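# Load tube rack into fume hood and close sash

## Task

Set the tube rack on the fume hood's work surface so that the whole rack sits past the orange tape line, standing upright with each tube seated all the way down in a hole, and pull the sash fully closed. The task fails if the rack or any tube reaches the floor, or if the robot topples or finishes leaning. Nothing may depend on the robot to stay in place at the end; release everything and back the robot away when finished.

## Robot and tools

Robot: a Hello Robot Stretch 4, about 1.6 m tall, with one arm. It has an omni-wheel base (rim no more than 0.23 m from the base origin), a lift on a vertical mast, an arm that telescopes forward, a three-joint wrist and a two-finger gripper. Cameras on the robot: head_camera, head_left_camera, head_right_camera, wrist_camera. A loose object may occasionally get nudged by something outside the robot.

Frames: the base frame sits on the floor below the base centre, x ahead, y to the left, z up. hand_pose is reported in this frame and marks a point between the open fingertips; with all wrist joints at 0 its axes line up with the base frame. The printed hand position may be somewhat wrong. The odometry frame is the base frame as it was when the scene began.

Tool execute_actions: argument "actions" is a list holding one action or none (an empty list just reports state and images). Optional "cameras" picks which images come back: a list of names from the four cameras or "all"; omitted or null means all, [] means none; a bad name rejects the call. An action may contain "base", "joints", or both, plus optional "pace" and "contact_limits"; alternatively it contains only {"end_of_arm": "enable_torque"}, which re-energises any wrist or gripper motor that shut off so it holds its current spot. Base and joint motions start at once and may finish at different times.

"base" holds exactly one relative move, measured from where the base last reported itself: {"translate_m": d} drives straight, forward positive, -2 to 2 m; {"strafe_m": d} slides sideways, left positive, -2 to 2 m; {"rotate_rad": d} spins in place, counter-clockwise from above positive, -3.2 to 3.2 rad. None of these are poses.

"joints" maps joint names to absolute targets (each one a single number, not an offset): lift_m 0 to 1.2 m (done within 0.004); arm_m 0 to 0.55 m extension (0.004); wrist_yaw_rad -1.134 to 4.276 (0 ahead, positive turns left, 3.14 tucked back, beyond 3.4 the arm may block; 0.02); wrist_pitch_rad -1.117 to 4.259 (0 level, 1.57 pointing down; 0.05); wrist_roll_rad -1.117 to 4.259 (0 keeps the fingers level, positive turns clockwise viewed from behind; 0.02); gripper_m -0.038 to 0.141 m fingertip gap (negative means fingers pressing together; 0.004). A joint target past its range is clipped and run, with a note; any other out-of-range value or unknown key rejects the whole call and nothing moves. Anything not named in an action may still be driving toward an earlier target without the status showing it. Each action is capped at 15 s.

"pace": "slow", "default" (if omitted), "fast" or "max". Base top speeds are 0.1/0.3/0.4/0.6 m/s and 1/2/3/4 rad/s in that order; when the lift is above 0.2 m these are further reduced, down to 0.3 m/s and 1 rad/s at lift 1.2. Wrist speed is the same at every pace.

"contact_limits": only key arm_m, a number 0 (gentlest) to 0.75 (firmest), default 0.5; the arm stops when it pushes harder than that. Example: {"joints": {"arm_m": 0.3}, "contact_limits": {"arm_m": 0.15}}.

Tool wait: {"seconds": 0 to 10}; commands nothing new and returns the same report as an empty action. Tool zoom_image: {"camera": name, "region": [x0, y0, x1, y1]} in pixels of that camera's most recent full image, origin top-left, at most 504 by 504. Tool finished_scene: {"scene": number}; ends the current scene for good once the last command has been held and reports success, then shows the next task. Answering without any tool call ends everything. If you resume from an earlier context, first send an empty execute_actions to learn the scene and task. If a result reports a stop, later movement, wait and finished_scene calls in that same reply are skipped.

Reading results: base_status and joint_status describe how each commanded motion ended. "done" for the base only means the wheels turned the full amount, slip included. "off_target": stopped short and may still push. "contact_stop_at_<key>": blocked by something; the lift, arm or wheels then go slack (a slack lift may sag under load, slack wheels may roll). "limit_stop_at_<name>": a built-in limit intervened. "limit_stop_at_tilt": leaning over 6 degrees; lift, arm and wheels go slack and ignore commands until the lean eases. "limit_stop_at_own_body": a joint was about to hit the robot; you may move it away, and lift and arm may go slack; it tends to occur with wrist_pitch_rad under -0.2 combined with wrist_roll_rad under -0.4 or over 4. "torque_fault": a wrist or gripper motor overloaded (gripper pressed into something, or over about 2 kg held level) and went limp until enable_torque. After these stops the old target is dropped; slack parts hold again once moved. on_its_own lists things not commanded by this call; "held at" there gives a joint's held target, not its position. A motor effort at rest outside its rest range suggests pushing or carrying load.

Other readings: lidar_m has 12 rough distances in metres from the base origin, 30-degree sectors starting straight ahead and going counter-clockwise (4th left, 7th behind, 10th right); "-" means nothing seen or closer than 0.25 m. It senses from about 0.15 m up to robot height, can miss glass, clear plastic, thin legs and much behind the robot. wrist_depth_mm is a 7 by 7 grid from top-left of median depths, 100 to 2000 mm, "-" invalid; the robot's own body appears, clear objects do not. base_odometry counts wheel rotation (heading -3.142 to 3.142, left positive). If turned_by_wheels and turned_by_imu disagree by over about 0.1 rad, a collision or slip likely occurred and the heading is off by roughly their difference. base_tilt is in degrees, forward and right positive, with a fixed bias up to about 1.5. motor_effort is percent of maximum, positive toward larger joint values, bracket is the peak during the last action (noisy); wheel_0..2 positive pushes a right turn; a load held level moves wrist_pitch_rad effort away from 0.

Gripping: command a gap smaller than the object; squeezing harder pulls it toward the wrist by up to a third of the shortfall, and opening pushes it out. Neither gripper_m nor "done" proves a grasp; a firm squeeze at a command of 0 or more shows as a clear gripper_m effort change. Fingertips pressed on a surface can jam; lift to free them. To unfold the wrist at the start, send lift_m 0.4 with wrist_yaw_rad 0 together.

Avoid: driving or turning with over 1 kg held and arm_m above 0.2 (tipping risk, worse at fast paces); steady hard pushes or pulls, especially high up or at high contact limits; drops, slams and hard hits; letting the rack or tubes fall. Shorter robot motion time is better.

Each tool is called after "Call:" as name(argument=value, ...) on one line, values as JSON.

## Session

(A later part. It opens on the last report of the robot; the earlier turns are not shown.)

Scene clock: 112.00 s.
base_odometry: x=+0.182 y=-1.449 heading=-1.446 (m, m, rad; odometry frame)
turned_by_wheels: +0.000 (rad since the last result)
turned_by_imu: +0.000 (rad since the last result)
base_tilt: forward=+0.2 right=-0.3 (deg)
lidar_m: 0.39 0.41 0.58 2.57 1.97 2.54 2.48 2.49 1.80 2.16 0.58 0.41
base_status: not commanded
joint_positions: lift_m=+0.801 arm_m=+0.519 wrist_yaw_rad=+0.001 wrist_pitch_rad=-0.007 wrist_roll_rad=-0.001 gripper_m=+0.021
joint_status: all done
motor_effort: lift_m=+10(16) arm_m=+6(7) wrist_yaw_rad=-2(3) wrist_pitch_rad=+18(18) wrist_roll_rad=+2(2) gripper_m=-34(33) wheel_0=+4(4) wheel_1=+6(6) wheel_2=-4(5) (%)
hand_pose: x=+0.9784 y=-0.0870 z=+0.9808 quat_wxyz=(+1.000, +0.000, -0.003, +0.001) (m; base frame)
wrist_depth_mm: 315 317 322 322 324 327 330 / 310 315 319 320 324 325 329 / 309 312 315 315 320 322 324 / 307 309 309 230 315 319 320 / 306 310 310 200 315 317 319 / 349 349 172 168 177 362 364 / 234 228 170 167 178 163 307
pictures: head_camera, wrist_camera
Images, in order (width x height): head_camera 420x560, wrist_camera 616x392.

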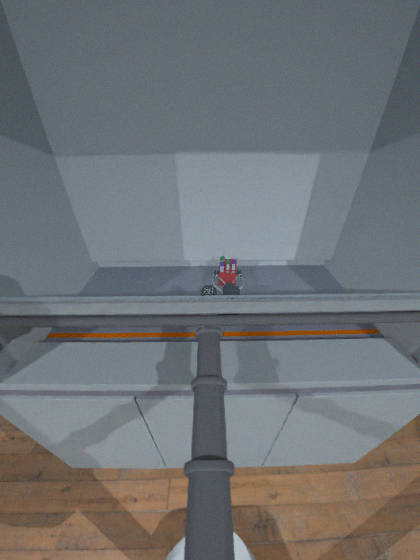

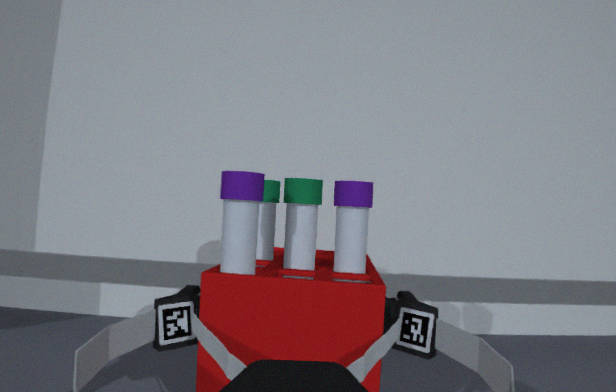

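Call:
execute_actions(actions=[{"joints":{"lift_m":0.84,"arm_m":0.47},"pace":"slow"}], cameras=[])

Call:
execute_actions(actions=[{"joints":{"lift_m":0.805},"pace":"slow"}], cameras=["wrist_camera"])

Call:
execute_actions(actions=[{"joints":{"gripper_m":0.13},"pace":"slow"}], cameras=["wrist_camera"])

Scene clock: 113.97 s.
base_odometry: x=+0.182 y=-1.449 heading=-1.446 (m, m, rad; odometry frame)
turned_by_wheels: +0.000 (rad since the last result)
turned_by_imu: -0.001 (rad since the last result)
base_tilt: forward=+0.3 right=-0.3 (deg)
lidar_m: 0.39 0.42 0.58 2.59 1.98 2.54 2.48 2.49 1.81 2.14 0.58 0.42
base_status: not commanded
joint_positions: lift_m=+0.840 arm_m=+0.471 wrist_yaw_rad=+0.000 wrist_pitch_rad=+0.003 wrist_roll_rad=+0.000 gripper_m=+0.021
joint_status: all done
motor_effort: lift_m=+22(26) arm_m=-7(9) wrist_yaw_rad=+1(2) wrist_pitch_rad=-11(18) wrist_roll_rad=+2(2) gripper_m=-32(34) wheel_0=+4(4) wheel_1=+5(6) wheel_2=-5(5) (%)
hand_pose: x=+0.9307 y=-0.0873 z=+1.0170 quat_wxyz=(+1.000, +0.000, +0.002, +0.000) (m; base frame)
wrist_depth_mm: 357 359 366 364 373 375 375 / 357 357 364 364 368 373 370 / 355 357 362 364 366 368 370 / 353 357 357 199 364 368 368 / 351 353 353 198 362 368 373 / 394 397 171 167 182 410 410 / 300 290 170 167 177 163 377
pictures: none
No camera images: the call's "cameras" was empty. Leave "cameras" out to get every camera's image.

Scene clock: 115.10 s.
base_odometry: x=+0.182 y=-1.449 heading=-1.446 (m, m, rad; odometry frame)
turned_by_wheels: +0.000 (rad since the last result)
turned_by_imu: +0.000 (rad since the last result)
base_tilt: forward=+0.1 right=-0.2 (deg)
lidar_m: 0.39 0.42 0.57 2.58 1.98 2.55 2.48 2.49 1.81 2.15 0.57 0.41
base_status: not commanded
joint_positions: lift_m=+0.806 arm_m=+0.471 wrist_yaw_rad=+0.001 wrist_pitch_rad=-0.002 wrist_roll_rad=+0.000 gripper_m=+0.021
joint_status: all done
motor_effort: lift_m=+12(25) arm_m=-6(7) wrist_yaw_rad=-1(1) wrist_pitch_rad=+6(12) wrist_roll_rad=+1(1) gripper_m=-32(34) wheel_0=+4(4) wheel_1=+5(5) wheel_2=-5(5) (%)
hand_pose: x=+0.9307 y=-0.0872 z=+0.9844 quat_wxyz=(+1.000, +0.000, -0.001, +0.000) (m; base frame)
wrist_depth_mm: 362 364 368 370 375 377 379 / 357 359 366 368 370 373 377 / 355 359 362 368 368 370 375 / 355 355 359 227 366 366 370 / 397 355 355 198 364 366 368 / 364 373 171 168 178 410 413 / 238 231 170 167 178 162 310
pictures: wrist_camera
Images, in order (width x height): wrist_camera 616x392.

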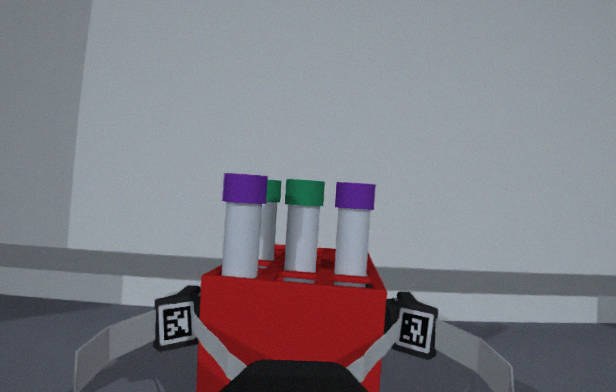

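Scene clock: 119.57 s.
base_odometry: x=+0.182 y=-1.449 heading=-1.446 (m, m, rad; odometry frame)
turned_by_wheels: +0.000 (rad since the last result)
turned_by_imu: -0.001 (rad since the last result)
base_tilt: forward=+0.2 right=-0.2 (deg)
lidar_m: 0.39 0.42 0.58 2.59 1.97 2.54 2.47 2.50 1.82 2.15 0.60 0.41
base_status: not commanded
joint_positions: lift_m=+0.805 arm_m=+0.471 wrist_yaw_rad=+0.000 wrist_pitch_rad=+0.002 wrist_roll_rad=+0.000 gripper_m=+0.130
joint_status: all done
motor_effort: lift_m=+13(13) arm_m=-7(7) wrist_yaw_rad=+1(2) wrist_pitch_rad=-6(5) wrist_roll_rad=+0(1) gripper_m=+0(33) wheel_0=+4(4) wheel_1=+5(5) wheel_2=-5(5) (%)
hand_pose: x=+0.9306 y=-0.0874 z=+0.9831 quat_wxyz=(+1.000, +0.000, +0.001, +0.000) (m; base frame)
wrist_depth_mm: 357 359 366 368 373 375 377 / 357 362 362 364 370 373 375 / 353 357 359 364 366 370 373 / 353 357 357 223 364 368 373 / 397 399 355 217 364 366 368 / 351 211 189 185 197 399 415 / 236 234 189 151 249 271 298
pictures: wrist_camera
Images, in order (width x height): wrist_camera 616x392.

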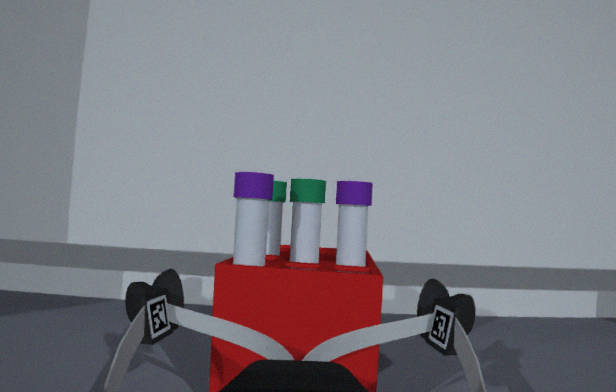

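Call:
execute_actions(actions=[{"joints":{"lift_m":0.85},"pace":"slow"}], cameras=[])

Call:
execute_actions(actions=[{"joints":{"arm_m":0.2},"pace":"slow"}], cameras=["wrist_camera"])

Call:
zoom_image(camera="wrist_camera", region=[230,190,370,330])

Scene clock: 121.23 s.
base_odometry: x=+0.182 y=-1.449 heading=-1.446 (m, m, rad; odometry frame)
turned_by_wheels: +0.000 (rad since the last result)
turned_by_imu: +0.000 (rad since the last result)
base_tilt: forward=+0.2 right=-0.2 (deg)
lidar_m: 0.38 0.41 0.57 2.59 1.99 2.53 2.48 2.50 1.80 2.15 0.58 0.42
base_status: not commanded
joint_positions: lift_m=+0.850 arm_m=+0.471 wrist_yaw_rad=+0.000 wrist_pitch_rad=+0.002 wrist_roll_rad=+0.000 gripper_m=+0.130
joint_status: all done
motor_effort: lift_m=+22(29) arm_m=-7(7) wrist_yaw_rad=+2(2) wrist_pitch_rad=-7(7) wrist_roll_rad=+0(0) gripper_m=+1(0) wheel_0=+4(4) wheel_1=+5(5) wheel_2=-5(5) (%)
hand_pose: x=+0.9306 y=-0.0874 z=+1.0273 quat_wxyz=(+1.000, +0.000, +0.001, +0.000) (m; base frame)
wrist_depth_mm: 362 364 364 368 370 375 375 / 359 359 362 364 368 373 373 / 355 359 359 364 368 370 373 / 355 359 359 359 366 368 370 / 353 353 357 359 362 366 366 / 394 211 196 230 214 366 366 / 336 332 260 151 353 382 399
pictures: none
No camera images: the call's "cameras" was empty. Leave "cameras" out to get every camera's image.

Scene clock: 125.20 s.
base_odometry: x=+0.182 y=-1.449 heading=-1.446 (m, m, rad; odometry frame)
turned_by_wheels: +0.000 (rad since the last result)
turned_by_imu: -0.001 (rad since the last result)
base_tilt: forward=+0.2 right=-0.3 (deg)
lidar_m: 0.39 0.40 0.57 2.59 1.98 2.55 2.48 2.50 1.81 2.14 0.60 0.42
base_status: not commanded
joint_positions: lift_m=+0.850 arm_m=+0.201 wrist_yaw_rad=+0.000 wrist_pitch_rad=+0.002 wrist_roll_rad=+0.000 gripper_m=+0.130
joint_status: all done
motor_effort: lift_m=+22(22) arm_m=-7(10) wrist_yaw_rad=+1(2) wrist_pitch_rad=-7(8) wrist_roll_rad=+0(0) gripper_m=+0(0) wheel_0=+4(4) wheel_1=+5(5) wheel_2=-5(5) (%)
hand_pose: x=+0.6607 y=-0.0874 z=+1.0273 quat_wxyz=(+1.000, +0.000, +0.001, +0.000) (m; base frame)
wrist_depth_mm: 634 634 647 640 647 654 668 / 621 634 634 640 640 654 654 / 621 634 634 634 647 647 654 / 615 621 627 634 647 647 654 / 661 621 634 517 640 640 647 / 496 211 559 455 549 569 661 / 338 336 355 151 377 387 410
pictures: wrist_camera
Images, in order (width x height): wrist_camera 616x392.

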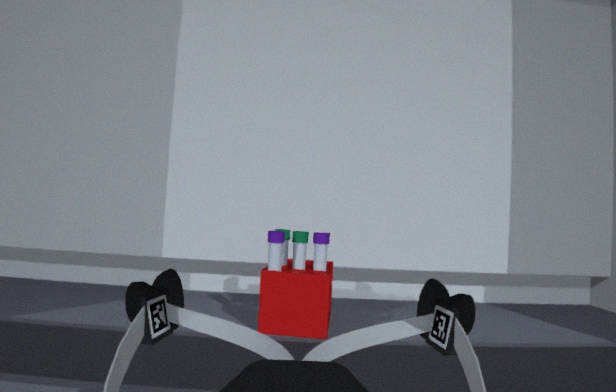

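Region (230, 190, 370, 330) of wrist_camera's 616x392 image, scaled by 3.600.

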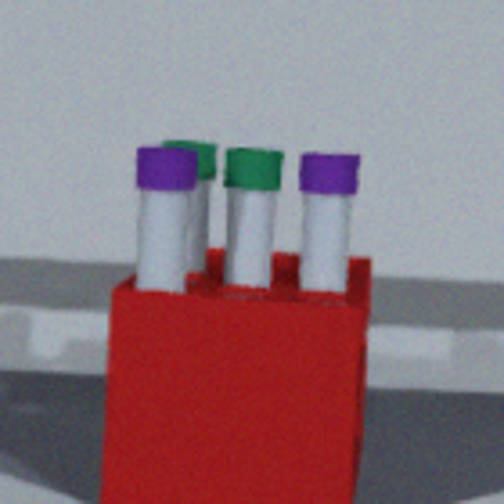

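Call:
execute_actions(actions=[{"joints":{"arm_m":0.0,"gripper_m":0},"base":{"translate_m":-0.25}}], cameras=[])

Call:
execute_actions(actions=[{"joints":{"lift_m":1.2,"wrist_yaw_rad":3.1}}], cameras=[])

Call:
execute_actions(actions=[{"base":{"translate_m":0.25},"joints":{"arm_m":0.24},"contact_limits":{"arm_m":0.1}}], cameras=[])

Call:
execute_actions(actions=[{"joints":{"arm_m":0.4},"contact_limits":{"arm_m":0.05},"pace":"slow"}], cameras=["head_left_camera"])

Scene clock: 127.83 s.
base_odometry: x=+0.151 y=-1.201 heading=-1.447 (m, m, rad; odometry frame)
turned_by_wheels: +0.000 (rad since the last result)
turned_by_imu: +0.000 (rad since the last result)
base_tilt: forward=+0.2 right=-0.2 (deg)
lidar_m: 0.65 0.68 0.92 2.56 1.90 2.30 2.23 2.31 1.77 1.71 0.95 0.69
base_status: done
joint_positions: lift_m=+0.850 arm_m=+0.001 wrist_yaw_rad=+0.000 wrist_pitch_rad=+0.002 wrist_roll_rad=+0.000 gripper_m=+0.000
joint_status: all done
motor_effort: lift_m=+21(22) arm_m=-7(9) wrist_yaw_rad=+3(0) wrist_pitch_rad=-8(8) wrist_roll_rad=-1(0) gripper_m=-7(7) wheel_0=-3(4) wheel_1=-5(11) wheel_2=+2(12) (%)
hand_pose: x=+0.4606 y=-0.0874 z=+1.0273 quat_wxyz=(+1.000, +0.000, +0.001, +0.000) (m; base frame)
wrist_depth_mm: 1025 1078 1118 1098 1118 1138 831 / 699 1098 1078 1098 1118 1118 820 / 1025 1078 1078 1078 1098 500 508 / 1042 1060 1098 1078 1098 1098 809 / 960 1078 1078 1078 1078 1060 788 / 418 424 439 203 500 517 539 / 421 424 424 173 176 436 439
pictures: none
No camera images: the call's "cameras" was empty. Leave "cameras" out to get every camera's image.

Scene clock: 130.30 s.
base_odometry: x=+0.151 y=-1.201 heading=-1.447 (m, m, rad; odometry frame)
turned_by_wheels: +0.000 (rad since the last result)
turned_by_imu: -0.001 (rad since the last result)
base_tilt: forward=+0.2 right=-0.2 (deg)
lidar_m: 0.65 0.68 0.93 2.57 1.90 2.29 2.22 2.31 1.77 1.73 0.94 0.67
base_status: not commanded
joint_positions: lift_m=+1.200 arm_m=+0.001 wrist_yaw_rad=+3.099 wrist_pitch_rad=+0.002 wrist_roll_rad=+0.000 gripper_m=+0.000
joint_status: all done
motor_effort: lift_m=+21(24) arm_m=-7(7) wrist_yaw_rad=+1(4) wrist_pitch_rad=-8(8) wrist_roll_rad=+0(0) gripper_m=-7(6) wheel_0=-3(3) wheel_1=-5(4) wheel_2=+3(3) (%)
hand_pose: x=-0.1124 y=+0.0995 z=+1.3773 quat_wxyz=(+0.021, -0.001, +0.000, +1.000) (m; base frame)
wrist_depth_mm: - 144 205 190 211 1983 1921 / - 131 258 273 - - - / 105 138 224 - - - - / 125 142 297 - - - - / - - - - - - - / - - - 203 - - - / - - - 174 176 - -
pictures: none
No camera images: the call's "cameras" was empty. Leave "cameras" out to get every camera's image.

Scene clock: 132.60 s.
base_odometry: x=+0.182 y=-1.449 heading=-1.446 (m, m, rad; odometry frame)
turned_by_wheels: +0.000 (rad since the last result)
turned_by_imu: -0.001 (rad since the last result)
base_tilt: forward=+0.3 right=-0.2 (deg)
lidar_m: 0.40 0.42 0.57 2.59 1.97 2.54 2.50 2.50 1.82 2.17 0.58 0.42
base_status: done
joint_positions: lift_m=+1.200 arm_m=+0.239 wrist_yaw_rad=+3.100 wrist_pitch_rad=+0.002 wrist_roll_rad=+0.000 gripper_m=+0.000
joint_status: all done
motor_effort: lift_m=+21(21) arm_m=+7(4) wrist_yaw_rad=+2(3) wrist_pitch_rad=-8(8) wrist_roll_rad=+0(0) gripper_m=-7(5) wheel_0=+3(6) wheel_1=+4(6) wheel_2=-2(9) (%)
contact_limits: arm_m 0.1
hand_pose: x=+0.1251 y=+0.0994 z=+1.3773 quat_wxyz=(+0.021, -0.001, +0.000, +1.000) (m; base frame)
wrist_depth_mm: - 266 265 276 - 1983 1983 / - 156 298 291 - - - / 111 154 382 496 - - - / 151 198 379 - - - - / - 442 - - - - - / - 442 - 203 - - - / - 389 - 174 176 - -
pictures: none
No camera images: the call's "cameras" was empty. Leave "cameras" out to get every camera's image.

Scene clock: 133.90 s.
base_odometry: x=+0.182 y=-1.449 heading=-1.447 (m, m, rad; odometry frame)
turned_by_wheels: +0.000 (rad since the last result)
turned_by_imu: +0.001 (rad since the last result)
base_tilt: forward=+0.1 right=-0.2 (deg)
lidar_m: 0.40 0.42 0.58 2.58 1.99 2.53 2.49 2.45 1.82 2.16 0.58 0.42
base_status: not commanded
joint_positions: lift_m=+1.200 arm_m=+0.279 wrist_yaw_rad=+3.109 wrist_pitch_rad=+0.002 wrist_roll_rad=+0.000 gripper_m=+0.000
joint_status: arm_m contact_stop (moved +0.040 of +0.161)
on_its_own: arm_m is slack since a contact_stop (your +0.400 is given up); wrist_yaw_rad is at rest, and its effort (-23) is outside its rest range (-13 to +13)
motor_effort: lift_m=+21(21) arm_m=+0(17) wrist_yaw_rad=-23(29) wrist_pitch_rad=-8(8) wrist_roll_rad=+0(0) gripper_m=-6(7) wheel_0=+3(3) wheel_1=+5(5) wheel_2=-9(8) (%)
contact_limits: arm_m 0.05
hand_pose: x=+0.1645 y=+0.0969 z=+1.3774 quat_wxyz=(+0.017, -0.001, +0.000, +1.000) (m; base frame)
wrist_depth_mm: - 294 303 1863 - - 1921 / - 181 322 329 - - - / - 152 306 488 - - - / - 180 307 - - - - / - - - - - - - / - 477 - 203 - - - / - 433 - 174 176 - -
pictures: head_left_camera
Images, in order (width x height): head_left_camera 420x672.

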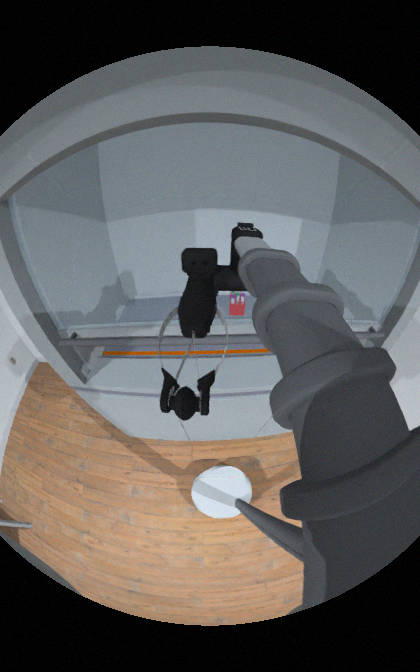

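Call:
execute_actions(actions=[{"joints":{"arm_m":0.266},"pace":"slow"}], cameras=[])

Call:
execute_actions(actions=[{"joints":{"lift_m":0.8},"pace":"fast"}], cameras=["head_left_camera"])

Scene clock: 135.07 s.
base_odometry: x=+0.182 y=-1.449 heading=-1.447 (m, m, rad; odometry frame)
turned_by_wheels: +0.000 (rad since the last result)
turned_by_imu: +0.000 (rad since the last result)
base_tilt: forward=+0.3 right=-0.2 (deg)
lidar_m: 0.40 0.42 0.59 2.58 1.98 2.54 2.49 2.43 1.81 2.17 0.58 0.42
base_status: not commanded
joint_positions: lift_m=+1.200 arm_m=+0.267 wrist_yaw_rad=+3.100 wrist_pitch_rad=+0.002 wrist_roll_rad=+0.000 gripper_m=+0.000
joint_status: all done
motor_effort: lift_m=+21(21) arm_m=-7(9) wrist_yaw_rad=+0(25) wrist_pitch_rad=-8(8) wrist_roll_rad=+0(0) gripper_m=-7(6) wheel_0=+2(3) wheel_1=+5(5) wheel_2=-4(8) (%)
hand_pose: x=+0.1535 y=+0.0992 z=+1.3774 quat_wxyz=(+0.021, -0.001, +0.000, +1.000) (m; base frame)
wrist_depth_mm: - 281 289 320 - 1921 1921 / - 176 315 320 - - - / 118 156 379 496 - - - / 171 174 404 - - - - / - 473 - - - - - / - - - 204 - - - / - 421 - 173 176 - -
pictures: none
No camera images: the call's "cameras" was empty. Leave "cameras" out to get every camera's image.

Scene clock: 136.43 s.
base_odometry: x=+0.182 y=-1.450 heading=-1.447 (m, m, rad; odometry frame)
turned_by_wheels: +0.000 (rad since the last result)
turned_by_imu: -0.001 (rad since the last result)
base_tilt: forward=+0.2 right=-0.2 (deg)
lidar_m: 0.39 0.42 0.58 2.58 1.98 2.55 2.49 2.46 1.80 2.14 0.58 0.42
base_status: not commanded
joint_positions: lift_m=+1.039 arm_m=+0.267 wrist_yaw_rad=+3.100 wrist_pitch_rad=+0.002 wrist_roll_rad=+0.000 gripper_m=+0.000
joint_status: lift_m contact_stop (moved -0.161 of -0.400)
on_its_own: lift_m is slack since a contact_stop (your +0.800 is given up)
motor_effort: lift_m=+18(18) arm_m=-6(7) wrist_yaw_rad=+1(7) wrist_pitch_rad=-8(12) wrist_roll_rad=+0(0) gripper_m=-6(6) wheel_0=+0(2) wheel_1=+0(5) wheel_2=+0(5) (%)
hand_pose: x=+0.1533 y=+0.0994 z=+1.2164 quat_wxyz=(+0.021, -0.001, +0.000, +1.000) (m; base frame)
wrist_depth_mm: - 480 - 554 - - - / - 176 - - - - - / - 156 410 - - - - / 171 175 402 - - - - / - 480 - - - - - / - - - 203 - - - / - 418 - 173 176 - -
pictures: head_left_camera
Images, in order (width x height): head_left_camera 420x672.

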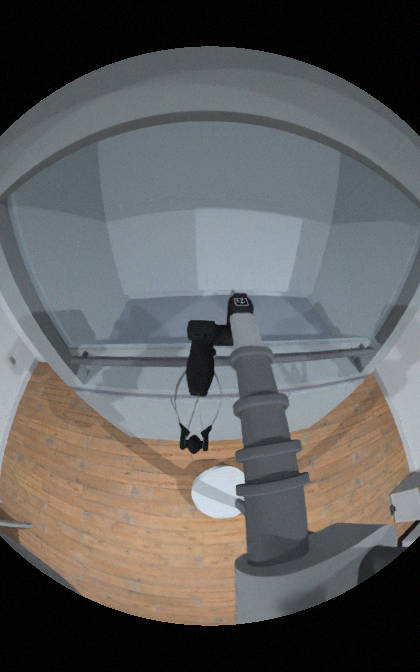

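Call:
execute_actions(actions=[{"joints":{"lift_m":0.8},"pace":"fast"}], cameras=[])

Scene clock: 137.83 s.
base_odometry: x=+0.182 y=-1.450 heading=-1.447 (m, m, rad; odometry frame)
turned_by_wheels: +0.000 (rad since the last result)
turned_by_imu: -0.001 (rad since the last result)
base_tilt: forward=+0.2 right=-0.1 (deg)
lidar_m: 0.39 0.41 0.58 2.60 2.00 2.53 2.49 2.51 1.82 2.16 0.58 0.42
base_status: not commanded
joint_positions: lift_m=+0.949 arm_m=+0.267 wrist_yaw_rad=+3.100 wrist_pitch_rad=+0.002 wrist_roll_rad=+0.000 gripper_m=+0.000
joint_status: lift_m contact_stop (moved -0.090 of -0.239)
on_its_own: lift_m is slack since a contact_stop (your +0.800 is given up)
motor_effort: lift_m=+18(19) arm_m=-5(6) wrist_yaw_rad=+0(3) wrist_pitch_rad=-8(11) wrist_roll_rad=+0(0) gripper_m=-6(5) wheel_0=-1(1) wheel_1=+0(3) wheel_2=+0(4) (%)
hand_pose: x=+0.1532 y=+0.0994 z=+1.1267 quat_wxyz=(+0.021, -0.001, +0.000, +1.000) (m; base frame)
wrist_depth_mm: - 477 - - - - - / - 177 - - - - - / - 156 410 - - - - / 172 176 404 - - - - / - 477 - - - - - / - - - 204 - - - / - 418 - 174 176 - -
pictures: none
No camera images: the call's "cameras" was empty. Leave "cameras" out to get every camera's image.

Call:
execute_actions(actions=[{"joints":{"lift_m":0.8},"pace":"default"}], cameras=[])

Scene clock: 139.10 s.
base_odometry: x=+0.182 y=-1.450 heading=-1.447 (m, m, rad; odometry frame)
turned_by_wheels: +0.000 (rad since the last result)
turned_by_imu: +0.000 (rad since the last result)
base_tilt: forward=+0.1 right=-0.2 (deg)
lidar_m: 0.39 0.42 0.57 2.58 1.99 2.53 2.49 2.47 1.82 2.13 0.59 0.42
base_status: not commanded
joint_positions: lift_m=+0.890 arm_m=+0.267 wrist_yaw_rad=+3.100 wrist_pitch_rad=+0.002 wrist_roll_rad=+0.000 gripper_m=+0.000
joint_status: lift_m contact_stop (moved -0.059 of -0.149)
on_its_own: lift_m is slack since a contact_stop (your +0.800 is given up)
motor_effort: lift_m=+18(23) arm_m=-5(5) wrist_yaw_rad=+1(1) wrist_pitch_rad=-8(9) wrist_roll_rad=+0(0) gripper_m=-8(6) wheel_0=-1(1) wheel_1=-1(2) wheel_2=-1(1) (%)
hand_pose: x=+0.1531 y=+0.0993 z=+1.0681 quat_wxyz=(+0.021, -0.001, +0.000, +1.000) (m; base frame)
wrist_depth_mm: - 473 - - - - - / - 176 - - - - - / - 156 410 - - - - / 172 176 404 - - - - / - 473 - - - - - / - - - 204 - - - / - 418 - 173 176 - -
pictures: none
No camera images: the call's "cameras" was empty. Leave "cameras" out to get every camera's image.

Call:
execute_actions(actions=[{"joints":{"lift_m":0.8},"pace":"slow"}], cameras=[])

Scene clock: 140.07 s.
base_odometry: x=+0.182 y=-1.450 heading=-1.447 (m, m, rad; odometry frame)
turned_by_wheels: +0.000 (rad since the last result)
turned_by_imu: +0.000 (rad since the last result)
base_tilt: forward=+0.2 right=-0.2 (deg)
lidar_m: 0.40 0.42 0.57 2.58 1.99 2.54 2.48 2.47 1.81 2.13 0.59 0.43
base_status: not commanded
joint_positions: lift_m=+0.867 arm_m=+0.267 wrist_yaw_rad=+3.100 wrist_pitch_rad=+0.002 wrist_roll_rad=+0.000 gripper_m=+0.000
joint_status: lift_m contact_stop (moved -0.023 of -0.090)
on_its_own: lift_m is slack since a contact_stop (your +0.800 is given up)
motor_effort: lift_m=+17(19) arm_m=-5(4) wrist_yaw_rad=+2(3) wrist_pitch_rad=-8(8) wrist_roll_rad=+0(0) gripper_m=-6(7) wheel_0=-1(1) wheel_1=-1(1) wheel_2=-1(1) (%)
hand_pose: x=+0.1531 y=+0.0993 z=+1.0451 quat_wxyz=(+0.021, -0.001, +0.000, +1.000) (m; base frame)
wrist_depth_mm: - 473 - - - - - / - 176 - - - - - / - 156 407 - - - - / 171 175 402 - - - - / - 480 - - - - - / - - - 204 - - - / - 418 - 174 176 - -
pictures: none
No camera images: the call's "cameras" was empty. Leave "cameras" out to get every camera's image.

Need ~0.855.

Call:
execute_actions(actions=[{"joints":{"lift_m":0.8},"pace":"slow"}], cameras=[])

Scene clock: 140.93 s.
base_odometry: x=+0.182 y=-1.450 heading=-1.447 (m, m, rad; odometry frame)
turned_by_wheels: +0.000 (rad since the last result)
turned_by_imu: +0.000 (rad since the last result)
base_tilt: forward=+0.2 right=-0.3 (deg)
lidar_m: 0.40 0.42 0.57 2.59 1.97 2.55 2.48 2.46 1.82 2.13 0.59 0.42
base_status: not commanded
joint_positions: lift_m=+0.854 arm_m=+0.267 wrist_yaw_rad=+3.100 wrist_pitch_rad=+0.002 wrist_roll_rad=+0.000 gripper_m=+0.000
joint_status: lift_m contact_stop (moved -0.014 of -0.067)
on_its_own: lift_m is slack since a contact_stop (your +0.800 is given up)
motor_effort: lift_m=+18(15) arm_m=-4(4) wrist_yaw_rad=+0(3) wrist_pitch_rad=-7(7) wrist_roll_rad=+0(0) gripper_m=-7(7) wheel_0=-1(1) wheel_1=-1(0) wheel_2=-1(1) (%)
hand_pose: x=+0.1530 y=+0.0993 z=+1.0312 quat_wxyz=(+0.021, -0.001, +0.000, +1.000) (m; base frame)
wrist_depth_mm: - 477 - - - - - / - 177 - - - - - / - 156 410 - - - - / 172 175 402 - - - - / - 477 - - - - - / - - - 204 - - - / - 415 - 173 176 - -
pictures: none
No camera images: the call's "cameras" was empty. Leave "cameras" out to get every camera's image.

Call:
execute_actions(actions=[{"joints":{"lift_m":0.8},"pace":"slow"}], cameras=[])

Scene clock: 141.83 s.
base_odometry: x=+0.182 y=-1.449 heading=-1.447 (m, m, rad; odometry frame)
turned_by_wheels: +0.000 (rad since the last result)
turned_by_imu: +0.000 (rad since the last result)
base_tilt: forward=+0.2 right=-0.3 (deg)
lidar_m: 0.39 0.42 0.57 2.59 1.98 2.56 2.49 2.47 1.81 2.15 0.59 0.42
base_status: not commanded
joint_positions: lift_m=+0.842 arm_m=+0.267 wrist_yaw_rad=+3.100 wrist_pitch_rad=+0.002 wrist_roll_rad=+0.000 gripper_m=+0.000
joint_status: lift_m contact_stop (moved -0.011 of -0.054)
on_its_own: lift_m is slack since a contact_stop (your +0.800 is given up)
motor_effort: lift_m=+18(18) arm_m=-4(4) wrist_yaw_rad=+2(2) wrist_pitch_rad=-7(7) wrist_roll_rad=+0(0) gripper_m=-7(6) wheel_0=-1(1) wheel_1=+0(0) wheel_2=-2(2) (%)
hand_pose: x=+0.1530 y=+0.0994 z=+1.0200 quat_wxyz=(+0.021, -0.001, +0.000, +1.000) (m; base frame)
wrist_depth_mm: - 477 - - - - - / - 177 - - - - - / - 156 410 - - - - / 172 175 407 - - - - / - 477 - - - - - / - - - 204 - - - / - 421 - 174 176 - -
pictures: none
No camera images: the call's "cameras" was empty. Leave "cameras" out to get every camera's image.

Still moving; continue.

Call:
execute_actions(actions=[{"joints":{"lift_m":0.78},"pace":"slow"}], cameras=["head_left_camera"])

Scene clock: 142.73 s.
base_odometry: x=+0.182 y=-1.449 heading=-1.447 (m, m, rad; odometry frame)
turned_by_wheels: +0.000 (rad since the last result)
turned_by_imu: +0.000 (rad since the last result)
base_tilt: forward=+0.2 right=-0.3 (deg)
lidar_m: 0.40 0.41 0.57 2.58 1.99 2.54 2.49 2.46 1.81 2.15 0.60 0.41
base_status: not commanded
joint_positions: lift_m=+0.841 arm_m=+0.267 wrist_yaw_rad=+3.100 wrist_pitch_rad=+0.001 wrist_roll_rad=+0.000 gripper_m=+0.000
joint_status: lift_m contact_stop (moved -0.001 of -0.062)
on_its_own: lift_m is slack since a contact_stop (your +0.780 is given up)
motor_effort: lift_m=+15(19) arm_m=-3(4) wrist_yaw_rad=+3(4) wrist_pitch_rad=-5(6) wrist_roll_rad=+0(0) gripper_m=-7(7) wheel_0=-1(1) wheel_1=+0(1) wheel_2=-2(2) (%)
hand_pose: x=+0.1529 y=+0.0993 z=+1.0191 quat_wxyz=(+0.021, -0.001, +0.000, +1.000) (m; base frame)
wrist_depth_mm: - 473 - - - - - / - 176 - - - - - / - 154 410 - - - - / 172 174 402 - - - - / - 480 - - - - - / - - - 204 - - - / - 418 - 173 176 - -
pictures: head_left_camera
Images, in order (width x height): head_left_camera 420x672.

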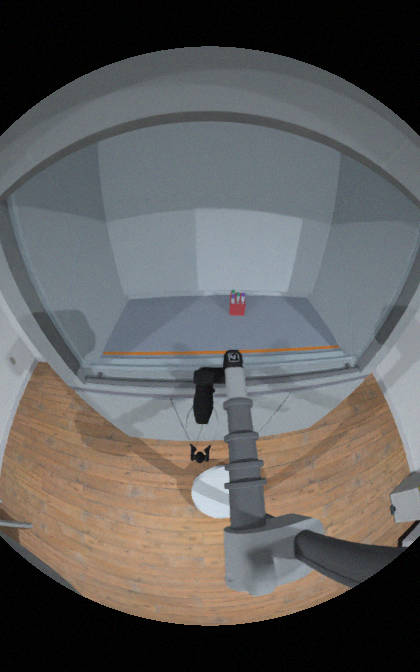

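Bottomed. Move clear.

Call:
execute_actions(actions=[{"joints":{"lift_m":0.9}}], cameras=[])

Call:
execute_actions(actions=[{"joints":{"arm_m":0},"base":{"translate_m":-0.6}}], cameras=["head_camera"])

Call:
finished_scene(scene=2)

Scene clock: 144.13 s.
base_odometry: x=+0.182 y=-1.449 heading=-1.447 (m, m, rad; odometry frame)
turned_by_wheels: +0.000 (rad since the last result)
turned_by_imu: +0.000 (rad since the last result)
base_tilt: forward=+0.1 right=-0.3 (deg)
lidar_m: 0.40 0.42 0.59 2.59 1.99 2.54 2.48 2.47 1.81 2.15 0.58 0.43
base_status: not commanded
joint_positions: lift_m=+0.900 arm_m=+0.267 wrist_yaw_rad=+3.100 wrist_pitch_rad=+0.002 wrist_roll_rad=+0.000 gripper_m=+0.000
joint_status: all done
motor_effort: lift_m=+22(21) arm_m=-3(4) wrist_yaw_rad=+3(4) wrist_pitch_rad=-7(7) wrist_roll_rad=+0(0) gripper_m=-6(7) wheel_0=-1(1) wheel_1=+0(0) wheel_2=-2(2) (%)
hand_pose: x=+0.1530 y=+0.0995 z=+1.0773 quat_wxyz=(+0.021, -0.001, +0.000, +1.000) (m; base frame)
wrist_depth_mm: - 477 - - - - - / - 176 - - - - - / - 156 410 - - - - / 172 175 404 - - - - / - 480 - - - - - / - - - 203 - - - / - 418 - 174 176 - -
pictures: none
No camera images: the call's "cameras" was empty. Leave "cameras" out to get every camera's image.

Scene clock: 147.63 s.
base_odometry: x=+0.108 y=-0.854 heading=-1.447 (m, m, rad; odometry frame)
turned_by_wheels: +0.000 (rad since the last result)
turned_by_imu: +0.001 (rad since the last result)
base_tilt: forward=+0.1 right=-0.3 (deg)
lidar_m: 0.99 1.04 2.61 1.79 1.83 1.96 1.86 1.93 1.91 1.67 2.23 1.04
base_status: done
joint_positions: lift_m=+0.900 arm_m=+0.001 wrist_yaw_rad=+3.100 wrist_pitch_rad=+0.002 wrist_roll_rad=+0.000 gripper_m=+0.000
joint_status: all done
motor_effort: lift_m=+21(22) arm_m=-7(6) wrist_yaw_rad=+2(3) wrist_pitch_rad=-8(7) wrist_roll_rad=+0(0) gripper_m=-7(5) wheel_0=-4(12) wheel_1=-3(8) wheel_2=+2(13) (%)
hand_pose: x=-0.1125 y=+0.0993 z=+1.0773 quat_wxyz=(+0.021, -0.001, +0.000, +1.000) (m; base frame)
wrist_depth_mm: - 144 - - - - - / - 131 - - - - - / 105 138 222 - - - - / 125 142 297 - - - - / 1863 1983 1983 - - - - / 1863 1921 1921 204 - - - / 1863 1921 1983 174 175 - -
pictures: head_camera
Images, in order (width x height): head_camera 420x560.

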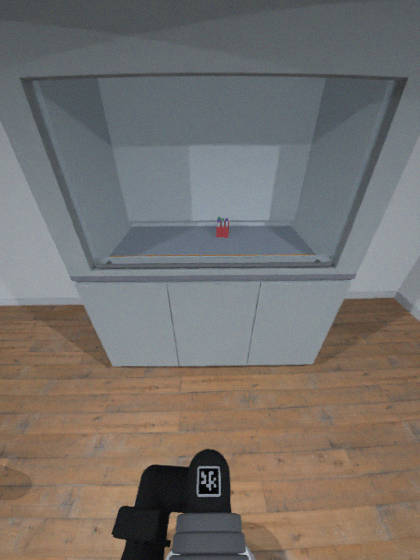

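The scene is finished: the task was done.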